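# Swap empty shelf bin for parts-filled bin from table

## Task

Lift the empty open bin out of its shelf slot and stand it upright on the table. Then place the parts-filled open bin from the table into that slot, open front toward the outside, with all its parts still inside (tilting it may be needed to clear the low board overhead). Slide it fully in so it sits behind the shelf's front lip, keep every other bin's parts in their own bins, and release it and back the gripper away. Everything must stay in place without the robot holding it, and nothing may leave the table.

## Robot and tools

Robot: one Franka FR3 arm (7 revolute joints) carrying a Robotiq 2F-140 two-finger gripper. There is only this single arm, so every command row covers the whole robot.

Frame: all reported positions are in the scene frame. Its origin sits on the table surface straight under the arm's base; +z is up, and looking along +x, +y points left. The base may be slightly tilted relative to the table, and the reported hand position can be off, especially when the arm is stretched far.

execute_actions(actions, pictures): actions is a list holding zero or one item. An empty list just reports the current state (LOOK). An item with only steps (1 to 300) is a wait: no new command, it returns once that many 1/30 s control steps have passed since the previous result, counting your own reply time. An item with rows is a motion: rows holds 1 to 15 rows, steps is 1 to 15 (default 15); row k is used on step k and the final row is repeated if steps outnumber rows. pictures (true/false) chooses whether camera images come back; by default they do. A refused call moves nothing.

Each row is 10 numbers, each in [-1, 1], in this order: joint1 (waist), joint2 (shoulder), joint3 (upper arm roll), joint4 (elbow), joint5 (forearm roll), joint6 (wrist pitch), joint7 (wrist roll), gripper position, gripper force_limit, gripper speed.

The seven joint entries are offsets, not targets. They are measured from the joint angles printed in the most recent result that lists them; before any such result exists, and for any later call inside the same reply, they are measured from where the arm is when the action begins. Each row is relative to that same reference, not to the previous row. Scale: 1.0 equals 1.427 rad for joints 1-4, 3.044 rad for joint5, 2.596 rad for joint6 and 3.91 rad for joint7. Sending all zeros is not a pause: it pulls the arm back to the reference angles. Joint ranges (rad): waist -2.744..2.744, shoulder -1.784..1.784, upper arm roll -2.901..2.901, elbow -3.042..-0.152, forearm roll -2.807..2.807, wrist pitch 0.544..4.517, wrist roll -3.016..3.016. A target more than 0.018 rad outside a range gets the call refused; the real stop may sit up to 0.018 rad either side, and a target past it is clipped there, reported as "joint sent to its limit" (possibly about an earlier, still running action). No such line does not prove more room exists.

Speed is capped: per step each joint target stays within 0.248 rad (joints 1-4), 0.677 (joint5), 0.715 (joint6) or 1.54 (joint7) of the measured angle, and targets are scaled back if they would move the gripper more than 70 mm from its measured position. Big moves therefore take several calls. Between calls the arm keeps heading for your last row until it nearly stops or a step is HELD.

Gripper entries are absolute commands, not offsets. position: +1 fully open (140 mm), about -0.8 pads touching, -1 closes until blocked. force_limit: -1 about 14 N, 0 about 60 N, +1 about 107 N. speed: -1 about 30 mm/s, 0 about 140, +1 about 250. The fingers point along the gripper's +z and close along its y. end_effector_position is the midpoint between closed pads; fingertips extend about 33 mm past it when closed and 9 mm when open, and closing pushes the tips roughly 24 mm farther out, so keep that clearance above surfaces. To grasp, send -1 and confirm object_status 2. Status codes: 0 moving, 1 blocked while opening, 2 blocked while closing (holding), 3 reached target or pads met. To squeeze harder while holding, raise force_limit and change position slightly (e.g. -1 to -0.98). position_measured is in counts: 3 fully open, 230 pads together, not linear.

Result lines: end_effector_position (m) and end_effector_quat_wxyz; Joint positions (rad) and velocities (rad/s) in column order; joint torques and estimated external torques (noisy, include friction and held weight); HELD marks steps where your row was partly or wholly not sent; "joint command not followed" means the clearance check altered targets (mount blocks and posts count as arm); MOTOR HOT warns of heating; fault lines report stops.

zoom_image(camera, region): magnifies part of a camera's latest image. camera is one of cam_head_left, cam_head_right, cam_high, cam_low, cam_wrist (all 672x504). region is [x0, y0, x1, y1] in pixels from the top-left, at most 504x504.

read_manual(section): returns only URDF licence texts (section "licences"); it does not help control.

Replying with no tool call also ends things. Only call it once the bin rests on its own in place and the gripper is clear.

Avoid: contact torque reaching a joint load limit (85 N m joints 1-4, 11 N m joints 5-7) or an external force of 85 N anywhere on the arm, tool or load (held weight included); either stops the arm for 10 s and drops the rest of the call. Long heavy holds overheat motors and set the brakes. Do not drop, slam, shove hard, spill parts, or let anything fall off the table. Occasional outside tugs on held or loose objects can happen, so grip firmly. Smooth, short, low-effort motion is preferred.

Each tool is called after ">>>" as name([rows], argument=value, ...), one row to a line, values as JSON.

## Session

>>> execute_actions(actions=[])

Scene clock: 0.00 s of 8100.00 s.
end_effector_position=(+0.0858, +0.2172, +0.2028) position_measured=3 object_status=3 end_effector_quat_wxyz=(+0.255, +0.961, +0.109, -0.020)
Joint positions: [ 1.353 -0.278  0.042 -2.696 -0.127  1.906 -0.365]
Joint velocities: [ 0.    -0.001  0.    -0.001 -0.001  0.    -0.001]
Joint torques (N m, as the joint torque sensors report them, + toward a larger angle): no reading
External joint torques (N m, as the arm's controller estimates them; a push from outside toward a larger angle lowers the number): no reading

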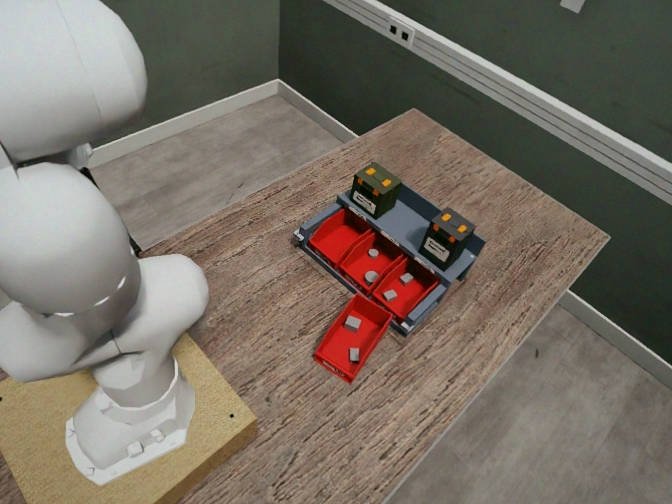

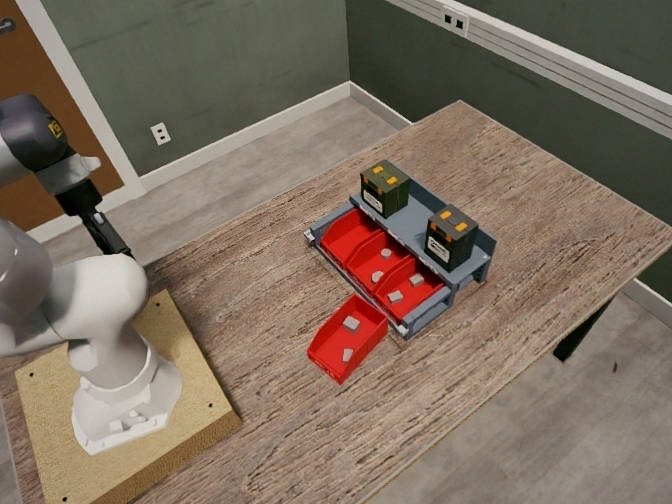

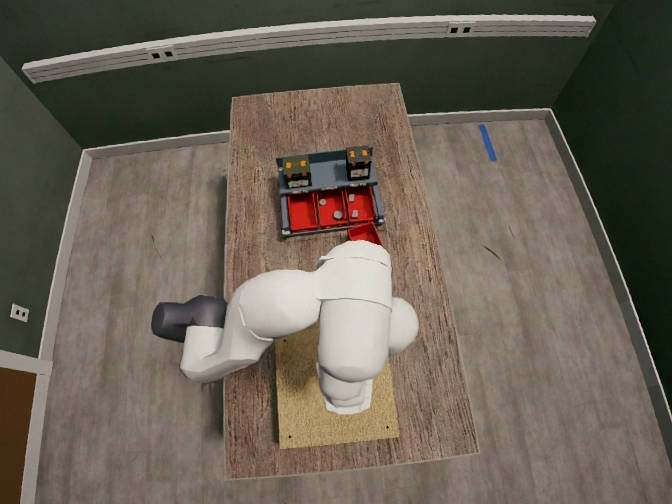

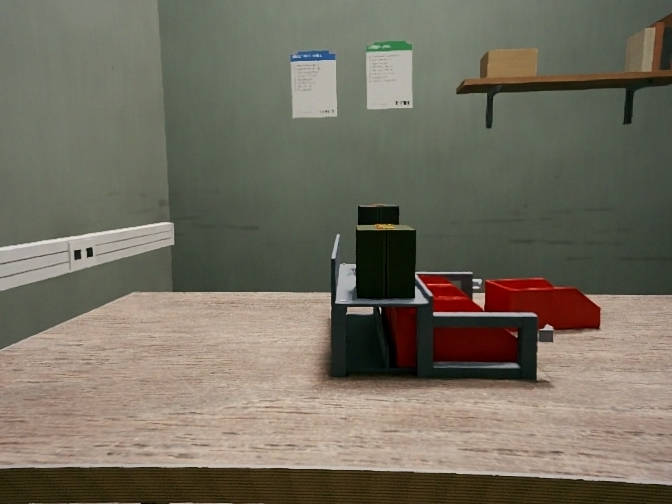

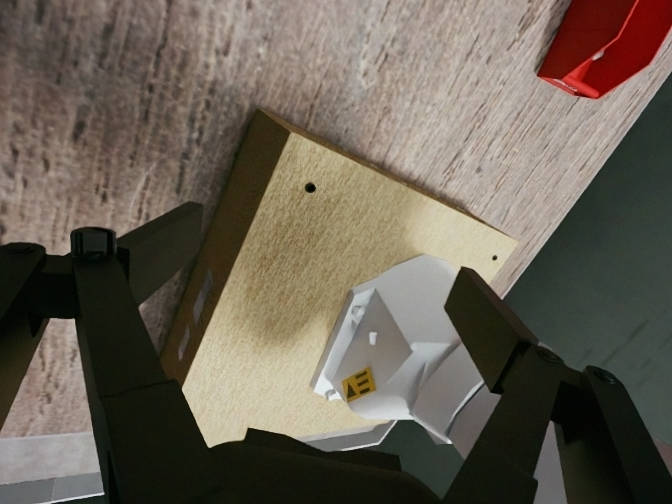

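>>> execute_actions([
  {"rows":[[-0.948,-0.157,-0.029,0.238,0.042,-0.02,-0.308,1,0,0]]},
], pictures=false)

>>> execute_actions([
  {"steps":45},
])

>>> zoom_image(camera="cam_head_right", region=[280,140,520,400])

>>> zoom_image(camera="cam_low", region=[310,200,620,400])

Scene clock: 8.60 s of 8100.00 s.
end_effector_position=(+0.2886, +0.2736, +0.3806) position_measured=3 object_status=3 end_effector_quat_wxyz=(+0.012, +0.993, +0.115, -0.004)
Joint positions: [ 0.809 -0.486  0.009 -2.381 -0.022  1.875 -1.012]
Joint velocities: [-1.575 -0.163 -0.112  0.247  0.095 -0.035 -1.26 ]
Joint torques (N m, as the joint torque sensors report them, + toward a larger angle): [  1.96 -11.64   0.87  22.66   1.67   1.31  -0.57]
External joint torques (N m, as the arm's controller estimates them; a push from outside toward a larger angle lowers the number): [-2.23  0.01 -1.54  3.    0.68 -0.28 -0.56]
Steps of this call (steps 1 to 90: nothing new was sent; then 5.10 s passed at rest; steps 91 to 105: all 15 steps of this action). Readings (joint positions | what the end effector reports):
91: [1.338 -0.285 0.045 -2.687 -0.119 1.900 -0.400] | position_measured=3 object_status=3
92: [1.312 -0.303 0.042 -2.664 -0.110 1.896 -0.442] | position_measured=3 object_status=3
94: [1.259 -0.342 0.034 -2.611 -0.093 1.892 -0.521] | position_measured=3 object_status=3
98: [1.139 -0.408 0.023 -2.503 -0.064 1.886 -0.683] | position_measured=3 object_status=3
105: the state above

Scene clock: 10.10 s of 8100.00 s.
end_effector_position=(+0.4025, -0.0159, +0.3919) position_measured=3 object_status=3 end_effector_quat_wxyz=(-0.003, +1.000, -0.022, -0.006)
Joint positions: [ 0.002 -0.5   -0.001 -2.358 -0.002  1.857 -1.558]
Joint velocities: [ 0.    -0.    -0.001 -0.    -0.     0.001 -0.018]
Joint torques (N m, as the joint torque sensors report them, + toward a larger angle): [ -0.18 -15.98  -0.54  25.87   1.54   2.31  -0.25]
External joint torques (N m, as the arm's controller estimates them; a push from outside toward a larger angle lowers the number): [-0.3  -0.95 -0.29  1.45  0.69 -0.19 -0.25]
Steps of this call (steps 1 to 45: the robot went on to your last target). Readings (joint positions | what the end effector reports):
1: [0.754 -0.490 0.007 -2.374 -0.019 1.874 -1.053] | position_measured=3 object_status=3
2: [0.699 -0.493 0.005 -2.369 -0.016 1.873 -1.091] | position_measured=3 object_status=3
4: [0.588 -0.496 0.003 -2.363 -0.012 1.870 -1.158] | position_measured=3 object_status=3
8: [0.368 -0.497 0.001 -2.360 -0.007 1.866 -1.265] | position_measured=3 object_status=3
45: the state above

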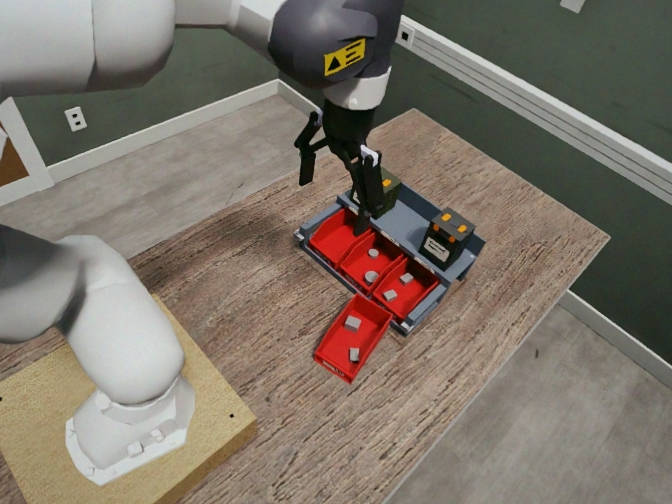

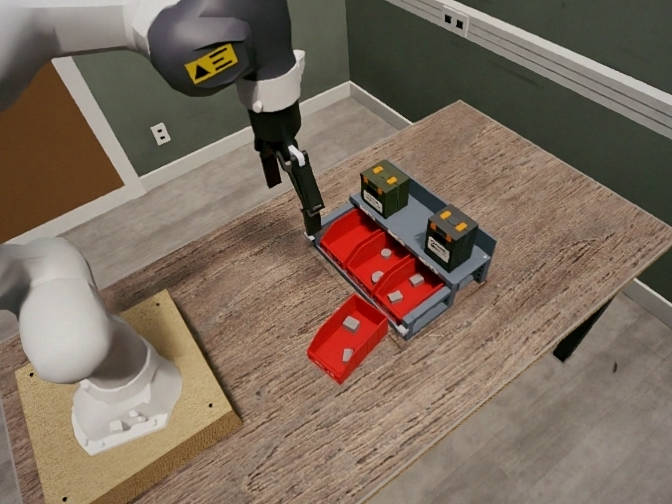

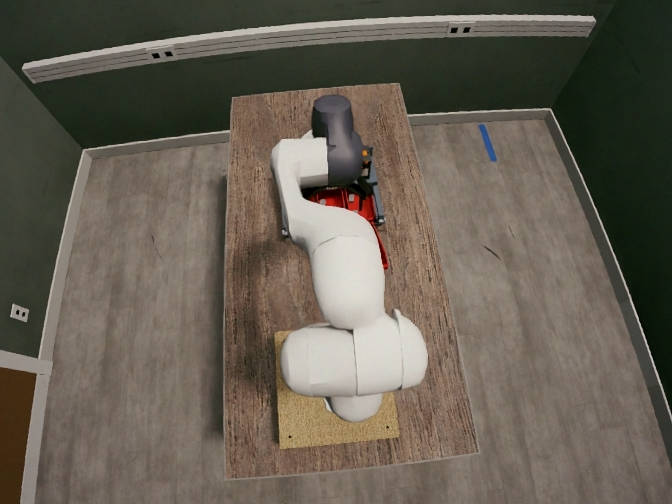

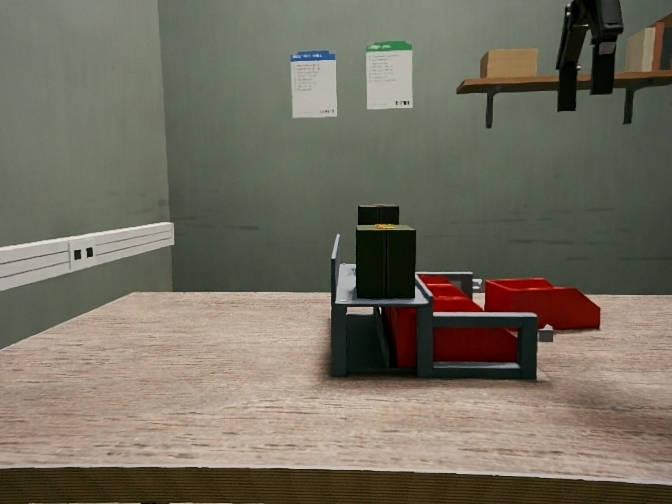

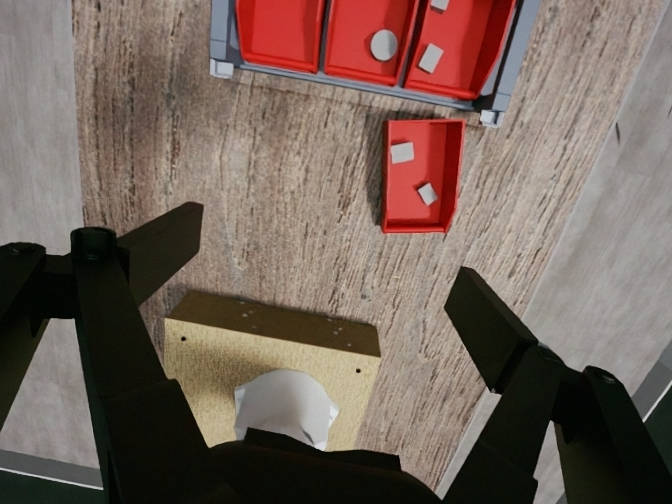

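Region (280, 140, 520, 400) of cam_head_right's 672x504 image, scaled by 1.938, with more detail than that image has; it fills the left 465 columns of this view, and the rest is white.

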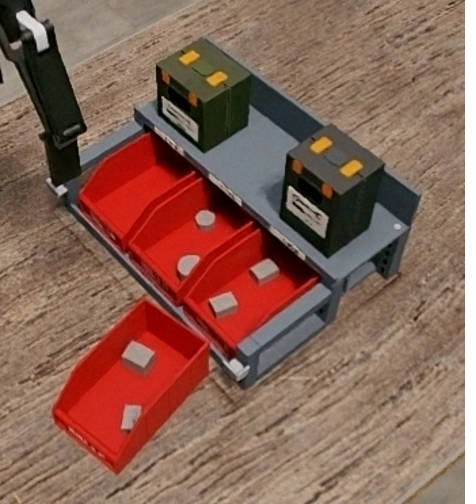

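Region (310, 200, 620, 400) of cam_low's 672x504 image, scaled by 1.626, with more detail than that image has; it fills the top 325 rows of this view, and the rest is white.

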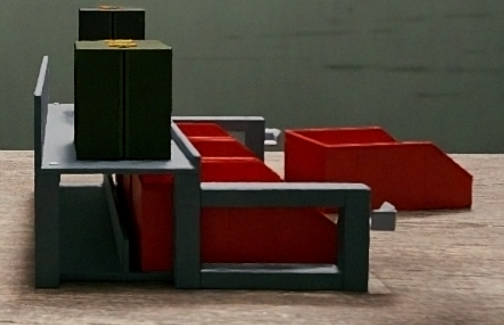

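>>> execute_actions([
  {"rows":[[0.186,0.555,0,0.165,0,0.215,0.457,-0.2,0,0]]},
], pictures=false)

>>> execute_actions([
  {"steps":45},
])

Scene clock: 13.87 s of 8100.00 s.
end_effector_position=(+0.5682, +0.1147, +0.3214) position_measured=107 object_status=0 end_effector_quat_wxyz=(-0.041, +0.942, -0.329, +0.062)
Joint positions: [ 0.238 -0.047 -0.001 -2.14  -0.003  2.249 -0.694]
Joint velocities: [ 0.204  1.335  0.024  0.142 -0.001  0.583  1.754]
Joint torques (N m, as the joint torque sensors report them, + toward a larger angle): [  0.56 -30.83  -2.18  21.96   0.78   2.49   0.64]
External joint torques (N m, as the arm's controller estimates them; a push from outside toward a larger angle lowers the number): [ 2.56  3.02 -0.21  1.55  0.18  0.62  0.66]
Steps of this call (steps 1 to 15: the robot went on to your last target; steps 16 to 90: nothing new was sent; then 0.27 s passed at rest; steps 91 to 105: all 15 steps of this action). Readings (joint positions | what the end effector reports):
91: [0.014 -0.489 -0.005 -2.347 -0.003 1.872 -1.531] | position_measured=3 object_status=0
92: [0.032 -0.470 -0.007 -2.327 -0.003 1.898 -1.489] | position_measured=9 object_status=0
94: [0.071 -0.429 -0.007 -2.291 -0.003 1.949 -1.399] | position_measured=24 object_status=0
98: [0.147 -0.326 -0.006 -2.222 -0.003 2.060 -1.171] | position_measured=54 object_status=0
105: the state above

Scene clock: 15.37 s of 8100.00 s.
end_effector_position=(+0.5575, +0.1308, +0.1493) position_measured=154 object_status=3 end_effector_quat_wxyz=(+0.004, +0.714, -0.700, -0.007)
Joint positions: [ 0.266  0.294 -0.    -2.125 -0.003  2.413  0.215]
Joint velocities: [-0.     0.002  0.001  0.001 -0.     0.001  0.027]
Joint torques (N m, as the joint torque sensors report them, + toward a larger angle): [  2.   -38.24  -0.17  22.91   0.61   2.97   0.15]
External joint torques (N m, as the arm's controller estimates them; a push from outside toward a larger angle lowers the number): [ 1.62  0.13 -0.76  2.12  0.09  0.51  0.15]
Steps of this call (steps 1 to 45: the robot went on to your last target). Readings (joint positions | what the end effector reports):
1: [0.244 -0.002 -0.001 -2.136 -0.003 2.267 -0.638] | position_measured=115 object_status=0
2: [0.249 0.041 -0.000 -2.133 -0.003 2.282 -0.587] | position_measured=122 object_status=0
4: [0.255 0.127 -0.000 -2.130 -0.003 2.309 -0.490] | position_measured=138 object_status=0
8: [0.264 0.270 -0.000 -2.130 -0.003 2.361 -0.249] | position_measured=154 object_status=0
45: the state above

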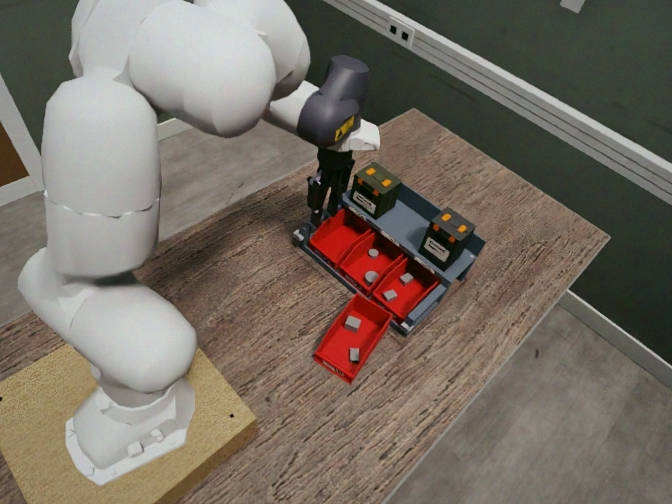

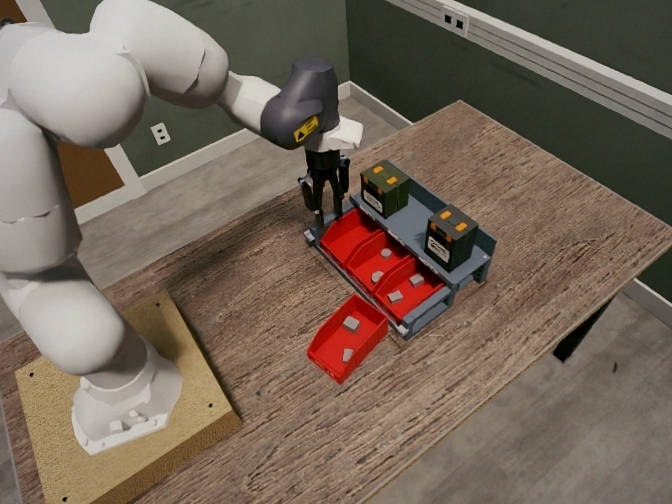

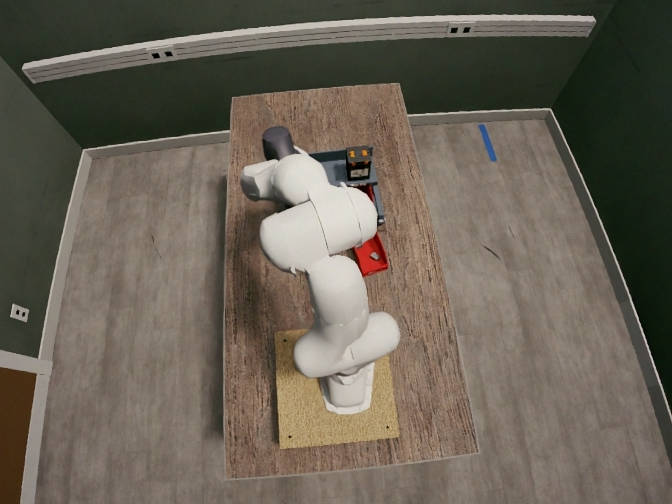

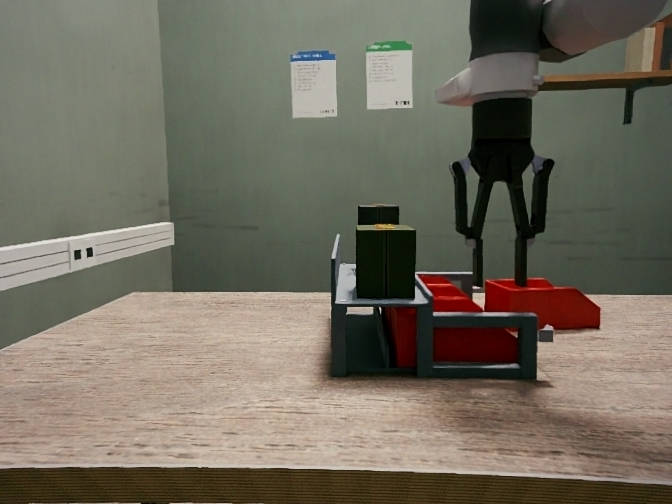

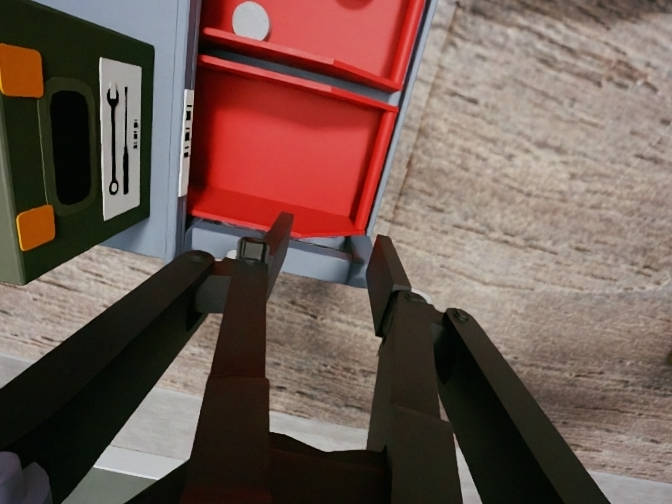

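>>> execute_actions([
  {"rows":[[0,0.0335,0,-0.037,0,0.039,0.003,-0.2,0,0]]},
], pictures=false)

>>> execute_actions([
  {"steps":15},
])

Scene clock: 19.07 s of 8100.00 s.
end_effector_position=(+0.5426, +0.1278, +0.1086) position_measured=154 object_status=3 end_effector_quat_wxyz=(+0.008, +0.711, -0.703, -0.010)
Joint positions: [ 0.266  0.344 -0.    -2.178 -0.003  2.506  0.223]
Joint velocities: [ 0.001 -0.001  0.    -0.001 -0.001  0.035 -0.001]
Joint torques (N m, as the joint torque sensors report them, + toward a larger angle): [  0.67 -38.73   0.91  20.21   0.41   2.94   0.08]
External joint torques (N m, as the arm's controller estimates them; a push from outside toward a larger angle lowers the number): [ 0.18 -0.22  0.18  0.89 -0.03  0.53  0.08]
Steps of this call (steps 1 to 15: the robot went on to your last target; steps 16 to 90: nothing new was sent; then 0.20 s passed at rest; steps 91 to 105: all 15 steps of this action). Readings (joint positions | what the end effector reports):
91: [0.266 0.296 -0.000 -2.132 -0.003 2.429 0.223] | position_measured=154 object_status=3
92: [0.266 0.304 -0.000 -2.143 -0.003 2.446 0.223] | position_measured=154 object_status=3
94: [0.266 0.326 -0.000 -2.162 -0.003 2.467 0.223] | position_measured=154 object_status=3
98: [0.266 0.344 -0.000 -2.177 -0.003 2.489 0.223] | position_measured=154 object_status=3
105: the state above

Scene clock: 19.57 s of 8100.00 s.
end_effector_position=(+0.5443, +0.1282, +0.1090) position_measured=154 object_status=3 end_effector_quat_wxyz=(+0.006, +0.711, -0.703, -0.008)
Joint positions: [ 0.266  0.344 -0.    -2.178 -0.003  2.511  0.223]
Joint velocities: [ 0.     0.    -0.    -0.    -0.001  0.002 -0.001]
Joint torques (N m, as the joint torque sensors report them, + toward a larger angle): [ -0.24 -38.96  -0.31  19.36   0.51   2.94   0.07]
External joint torques (N m, as the arm's controller estimates them; a push from outside toward a larger angle lowers the number): [-0.64 -0.62 -0.95  0.11  0.06  0.52  0.07]
Steps of this call (steps 1 to 15: the robot went on to your last target). Readings (joint positions | what the end effector reports):
1: [0.266 0.344 -0.000 -2.178 -0.003 2.507 0.223] | position_measured=154 object_status=3
2: [0.266 0.344 -0.000 -2.178 -0.003 2.508 0.223] | position_measured=154 object_status=3
4: [0.266 0.344 -0.000 -2.178 -0.003 2.509 0.223] | position_measured=154 object_status=3
8: [0.266 0.344 -0.000 -2.178 -0.003 2.510 0.223] | position_measured=154 object_status=3
15: the state above
The arm was judged still, so your last target was given up. Only a new action makes it travel on or press farther. Fingers that are still opening or closing keep moving.

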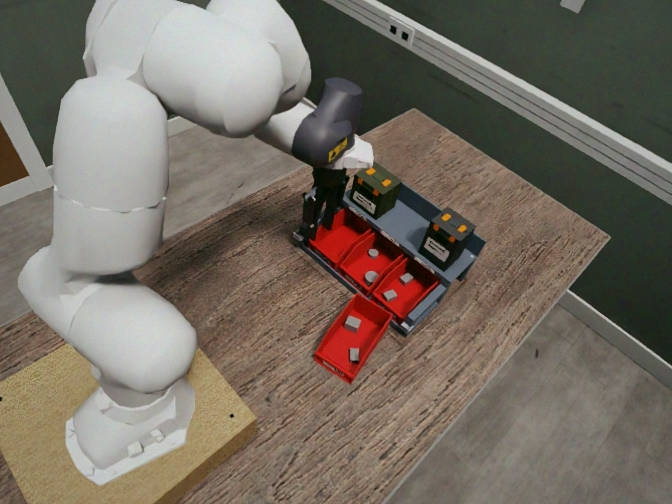

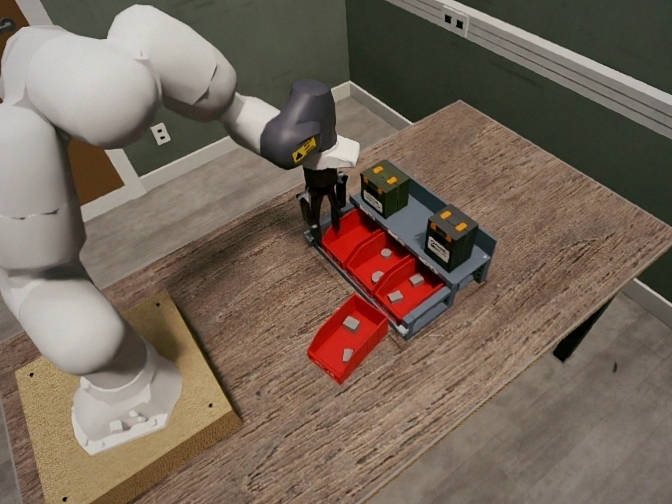

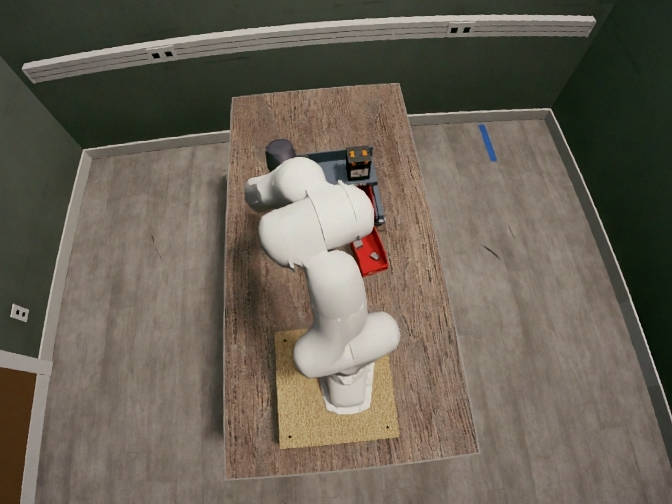

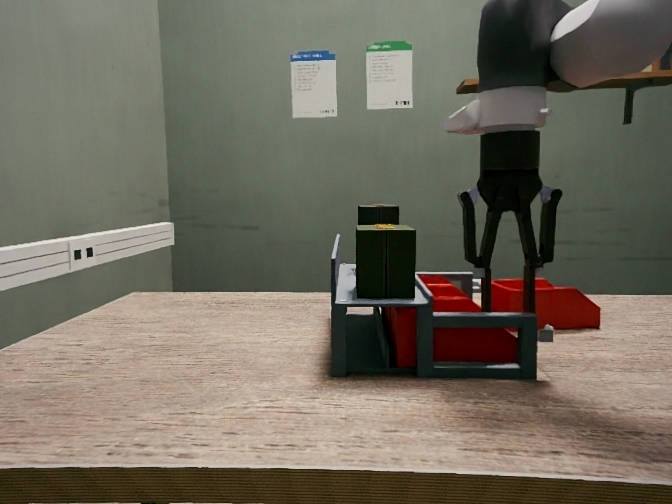

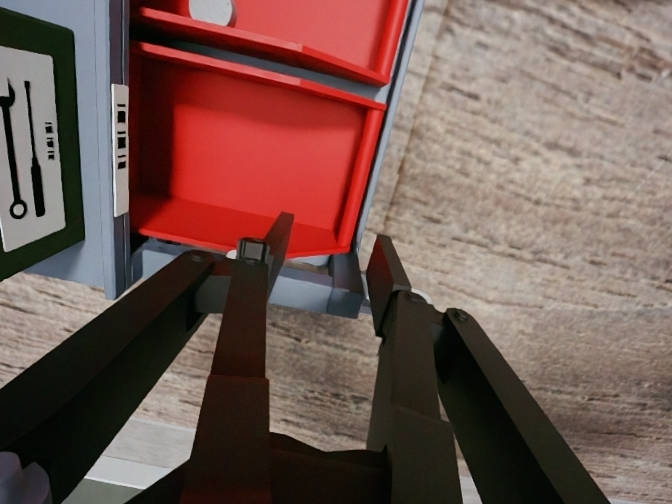

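>>> execute_actions([
  {"rows":[[-0.0315,0,0,0,0,0,-0.0115,-0.2,0,0],[-0.0315,0,0,0,0,0,-0.0115,-0.2,0,0],[-0.0315,0,0,0,0,0,-0.0115,-0.2,0,0],[-0.0315,0,0,0,0,0,-0.0115,-0.2,0,0],[-0.0315,0,0,0,0,0,-0.0115,-0.2,0,0],[-0.0315,0.024,0,-0.022,0,0.029,-0.0115,-0.2,0,0]]},
], pictures=false)

>>> execute_actions([
  {"steps":15},
])

>>> zoom_image(camera="cam_head_right", region=[280,180,420,300])

Scene clock: 22.77 s of 8100.00 s.
end_effector_position=(+0.5399, +0.1012, +0.0837) position_measured=154 object_status=3 end_effector_quat_wxyz=(+0.007, +0.706, -0.708, -0.009)
Joint positions: [ 0.221  0.379 -0.001 -2.208 -0.003  2.573  0.192]
Joint velocities: [ 0.     0.     0.001 -0.001  0.     0.07  -0.028]
Joint torques (N m, as the joint torque sensors report them, + toward a larger angle): [  0.66 -37.48   0.65  18.85   0.43   2.96  -0.38]
External joint torques (N m, as the arm's controller estimates them; a push from outside toward a larger angle lowers the number): [ 0.34  1.01  0.07  0.55  0.03  0.57 -0.38]
Steps of this call (steps 1 to 81: nothing new was sent; steps 82 to 96: all 15 steps of this action). Readings (joint positions | what the end effector reports):
82: [0.259 0.344 0.004 -2.178 -0.003 2.511 0.220] | position_measured=154 object_status=3
83: [0.250 0.344 0.005 -2.178 -0.003 2.511 0.216] | position_measured=154 object_status=3
85: [0.234 0.344 0.002 -2.178 -0.003 2.511 0.210] | position_measured=154 object_status=3
89: [0.221 0.360 -0.002 -2.194 -0.003 2.544 0.201] | position_measured=154 object_status=3
96: the state above

Scene clock: 23.27 s of 8100.00 s.
end_effector_position=(+0.5432, +0.1019, +0.0846) position_measured=154 object_status=3 end_effector_quat_wxyz=(+0.003, +0.708, -0.706, -0.006)
Joint positions: [ 0.221  0.379 -0.001 -2.208 -0.003  2.583  0.186]
Joint velocities: [-0.001  0.001 -0.     0.001 -0.001  0.004 -0.004]
Joint torques (N m, as the joint torque sensors report them, + toward a larger angle): [  0.48 -38.57   0.19  18.17   0.4    2.91  -0.36]
External joint torques (N m, as the arm's controller estimates them; a push from outside toward a larger angle lowers the number): [ 0.23  0.07 -0.33 -0.31  0.    0.45 -0.36]
Steps of this call (steps 1 to 15: the robot went on to your last target). Readings (joint positions | what the end effector reports):
1: [0.221 0.379 -0.001 -2.208 -0.003 2.575 0.191] | position_measured=154 object_status=3
2: [0.221 0.379 -0.001 -2.208 -0.003 2.576 0.190] | position_measured=154 object_status=3
4: [0.221 0.379 -0.001 -2.208 -0.003 2.579 0.189] | position_measured=154 object_status=3
8: [0.221 0.379 -0.001 -2.208 -0.003 2.582 0.187] | position_measured=154 object_status=3
15: the state above

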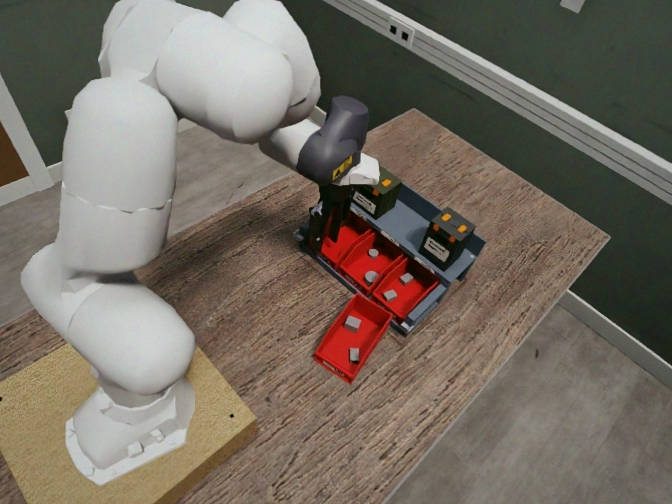

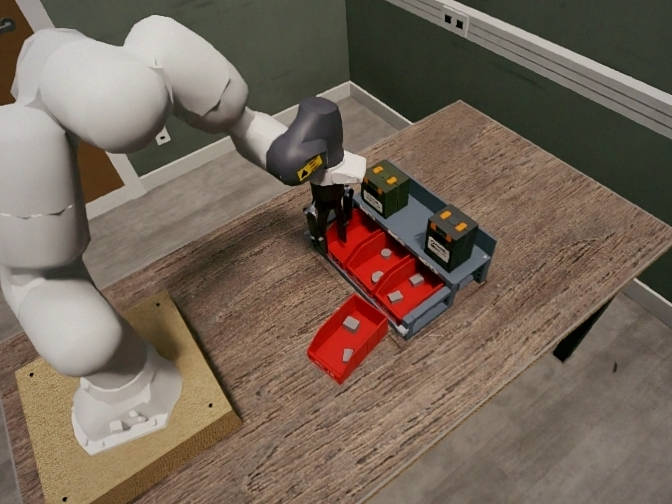

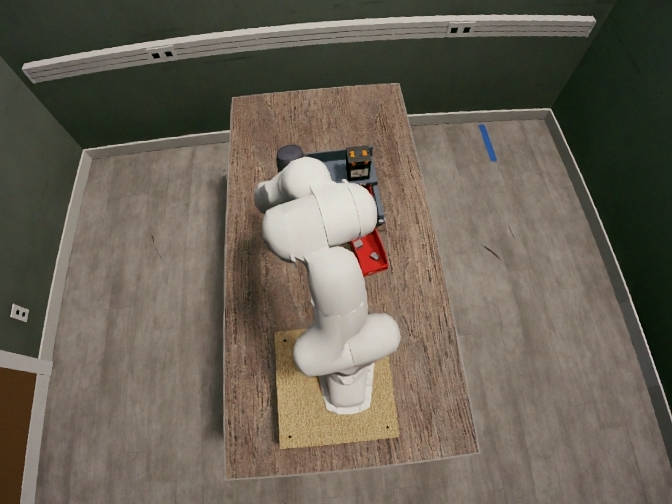

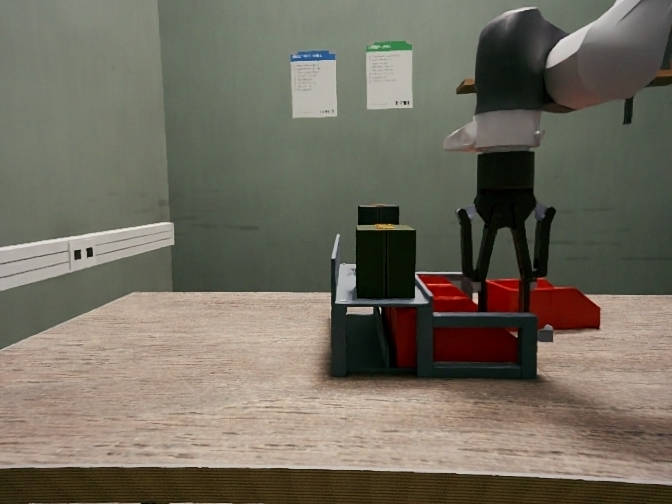

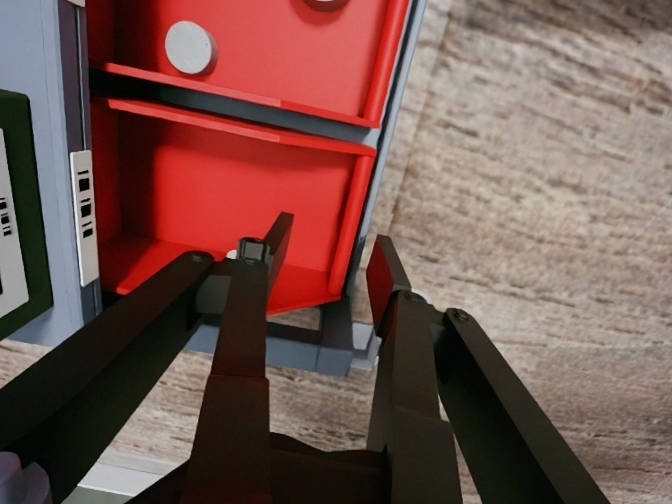

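Region (280, 180, 420, 300) of cam_head_right's 672x504 image, scaled by 3.600, with more detail than that image has; it fills the top 432 rows of this view, and the rest is white.

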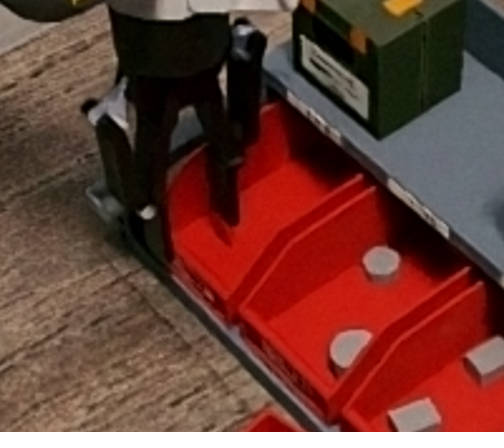

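>>> execute_actions([
  {"rows":[[0,0.0225,0,-0.015,0,0.022,0,-0.2,0,0]]},
], pictures=false)

>>> execute_actions([
  {"steps":10},
], pictures=false)

>>> execute_actions([
  {"rows":[[0,0,0,0,0,0,0,-1,0.3,-0.5]]},
], pictures=false)

>>> execute_actions([
  {"steps":20},
])

Scene clock: 27.40 s of 8100.00 s.
end_effector_position=(+0.5361, +0.1009, +0.0646) position_measured=154 object_status=3 end_effector_quat_wxyz=(+0.003, +0.709, -0.705, -0.006)
Joint positions: [ 0.221  0.41  -0.001 -2.229 -0.003  2.635  0.184]
Joint velocities: [ 0.001 -0.001 -0.001  0.001 -0.001  0.019 -0.001]
Joint torques (N m, as the joint torque sensors report them, + toward a larger angle): [  0.64 -37.46   0.05  18.16   0.32   2.9   -0.03]
External joint torques (N m, as the arm's controller estimates them; a push from outside toward a larger angle lowers the number): [ 0.35  1.26 -0.53  0.53 -0.05  0.45 -0.03]
Steps of this call (steps 1 to 15: the robot went on to your last target; steps 16 to 90: nothing new was sent; then 0.63 s passed at rest; steps 91 to 105: all 15 steps of this action). Readings (joint positions | what the end effector reports):
91: [0.221 0.381 -0.001 -2.210 -0.003 2.593 0.184] | position_measured=154 object_status=3
92: [0.221 0.387 -0.001 -2.214 -0.003 2.602 0.184] | position_measured=154 object_status=3
94: [0.221 0.400 -0.001 -2.222 -0.003 2.614 0.184] | position_measured=154 object_status=3
98: [0.221 0.410 -0.001 -2.229 -0.003 2.626 0.184] | position_measured=154 object_status=3
105: the state above

Scene clock: 27.73 s of 8100.00 s.
end_effector_position=(+0.5369, +0.1011, +0.0648) position_measured=154 object_status=3 end_effector_quat_wxyz=(+0.002, +0.709, -0.705, -0.006)
Joint positions: [ 0.221  0.41  -0.001 -2.229 -0.003  2.638  0.184]
Joint velocities: [ 0.001 -0.001 -0.001  0.    -0.001  0.002 -0.001]
Joint torques (N m, as the joint torque sensors report them, + toward a larger angle): [  0.24 -36.47   0.03  17.8    0.45   3.04   0.02]
External joint torques (N m, as the arm's controller estimates them; a push from outside toward a larger angle lowers the number): [-0.12  2.47 -0.6   0.05  0.08  0.56  0.02]
Steps of this call (steps 1 to 10: the robot went on to your last target). Readings (joint positions | what the end effector reports):
1: [0.221 0.410 -0.001 -2.229 -0.003 2.636 0.184] | position_measured=154 object_status=3
2: [0.221 0.410 -0.001 -2.229 -0.003 2.636 0.184] | position_measured=154 object_status=3
4: [0.221 0.410 -0.001 -2.229 -0.003 2.637 0.184] | position_measured=154 object_status=3
8: [0.221 0.410 -0.001 -2.229 -0.003 2.638 0.184] | position_measured=154 object_status=3
10: the state above

Scene clock: 28.23 s of 8100.00 s.
end_effector_position=(+0.5371, +0.1011, +0.0649) position_measured=217 object_status=0 end_effector_quat_wxyz=(+0.001, +0.709, -0.705, -0.005)
Joint positions: [ 0.221  0.41  -0.001 -2.229 -0.003  2.638  0.184]
Joint velocities: [-0.001 -0.005  0.005 -0.001 -0.     0.003  0.001]
Joint torques (N m, as the joint torque sensors report them, + toward a larger angle): [  0.77 -36.39  -0.29  18.17   0.24   2.39  -0.1 ]
External joint torques (N m, as the arm's controller estimates them; a push from outside toward a larger angle lowers the number): [ 0.38  2.2  -0.7   0.61 -0.12  0.   -0.13]
Steps of this call (steps 1 to 15: all 15 steps of this action). Readings (joint positions | what the end effector reports):
1: [0.221 0.410 -0.001 -2.229 -0.003 2.638 0.184] | position_measured=154 object_status=0
2: [0.221 0.410 -0.001 -2.229 -0.003 2.638 0.184] | position_measured=158 object_status=0
4: [0.221 0.410 -0.001 -2.229 -0.003 2.638 0.184] | position_measured=167 object_status=0
8: [0.221 0.410 -0.001 -2.229 -0.003 2.638 0.184] | position_measured=185 object_status=0
15: the state above

Scene clock: 28.90 s of 8100.00 s.
end_effector_position=(+0.5371, +0.1011, +0.0649) position_measured=222 object_status=2 end_effector_quat_wxyz=(+0.001, +0.709, -0.705, -0.005)
Joint positions: [ 0.221  0.41  -0.001 -2.229 -0.003  2.638  0.184]
Joint velocities: [-0.     0.    -0.    -0.001 -0.    -0.     0.002]
Joint torques (N m, as the joint torque sensors report them, + toward a larger angle): [  0.47 -37.24   0.17  18.45   0.45   2.58  -0.15]
External joint torques (N m, as the arm's controller estimates them; a push from outside toward a larger angle lowers the number): [ 0.11  1.4  -0.48  0.84  0.08  0.13 -0.15]
Steps of this call (steps 1 to 15: the robot went on to your last target; steps 16 to 20: nothing new was sent). Readings (joint positions | what the end effector reports):
1: [0.221 0.410 -0.001 -2.229 -0.003 2.638 0.184] | position_measured=222 object_status=0
2: [0.221 0.410 -0.001 -2.229 -0.003 2.638 0.184] | position_measured=222 object_status=0
4: [0.221 0.410 -0.001 -2.229 -0.003 2.638 0.184] | position_measured=222 object_status=0
8: [0.221 0.410 -0.001 -2.229 -0.003 2.638 0.184] | position_measured=222 object_status=2
20: the state above
The arm was judged still, so your last target was given up. Only a new action makes it travel on or press farther. Fingers that are still opening or closing keep moving.

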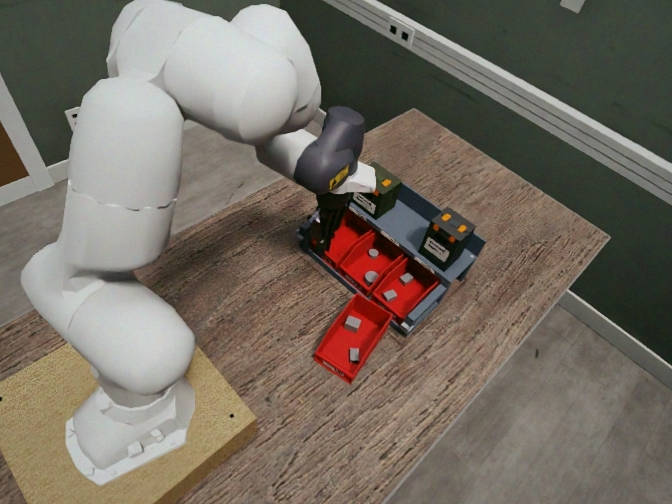

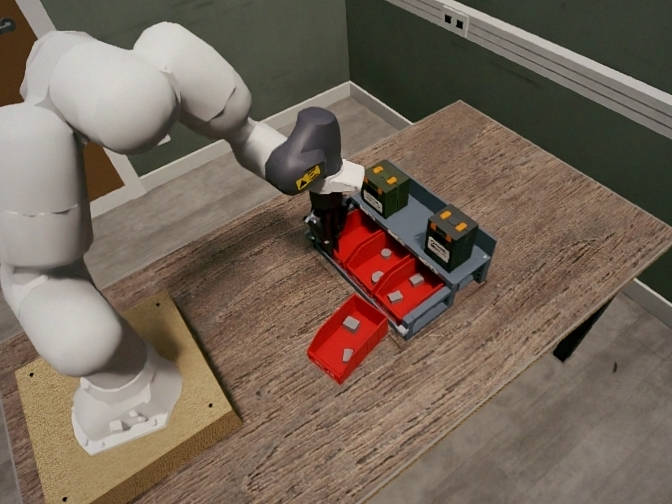

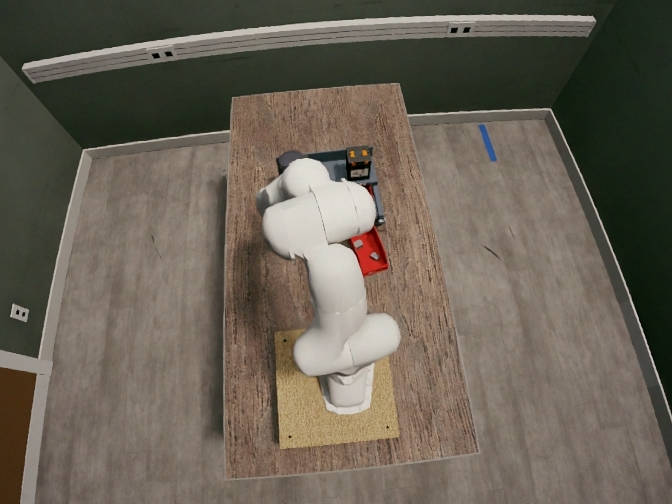

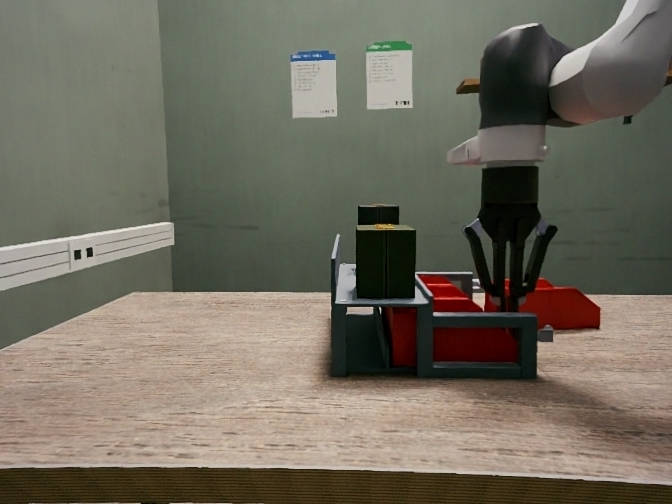

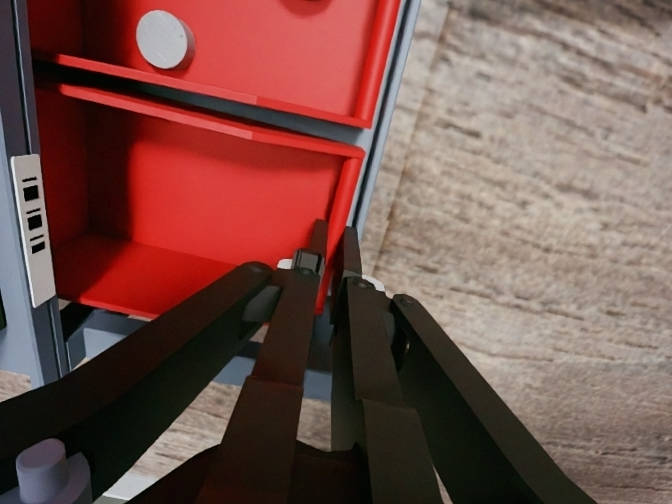

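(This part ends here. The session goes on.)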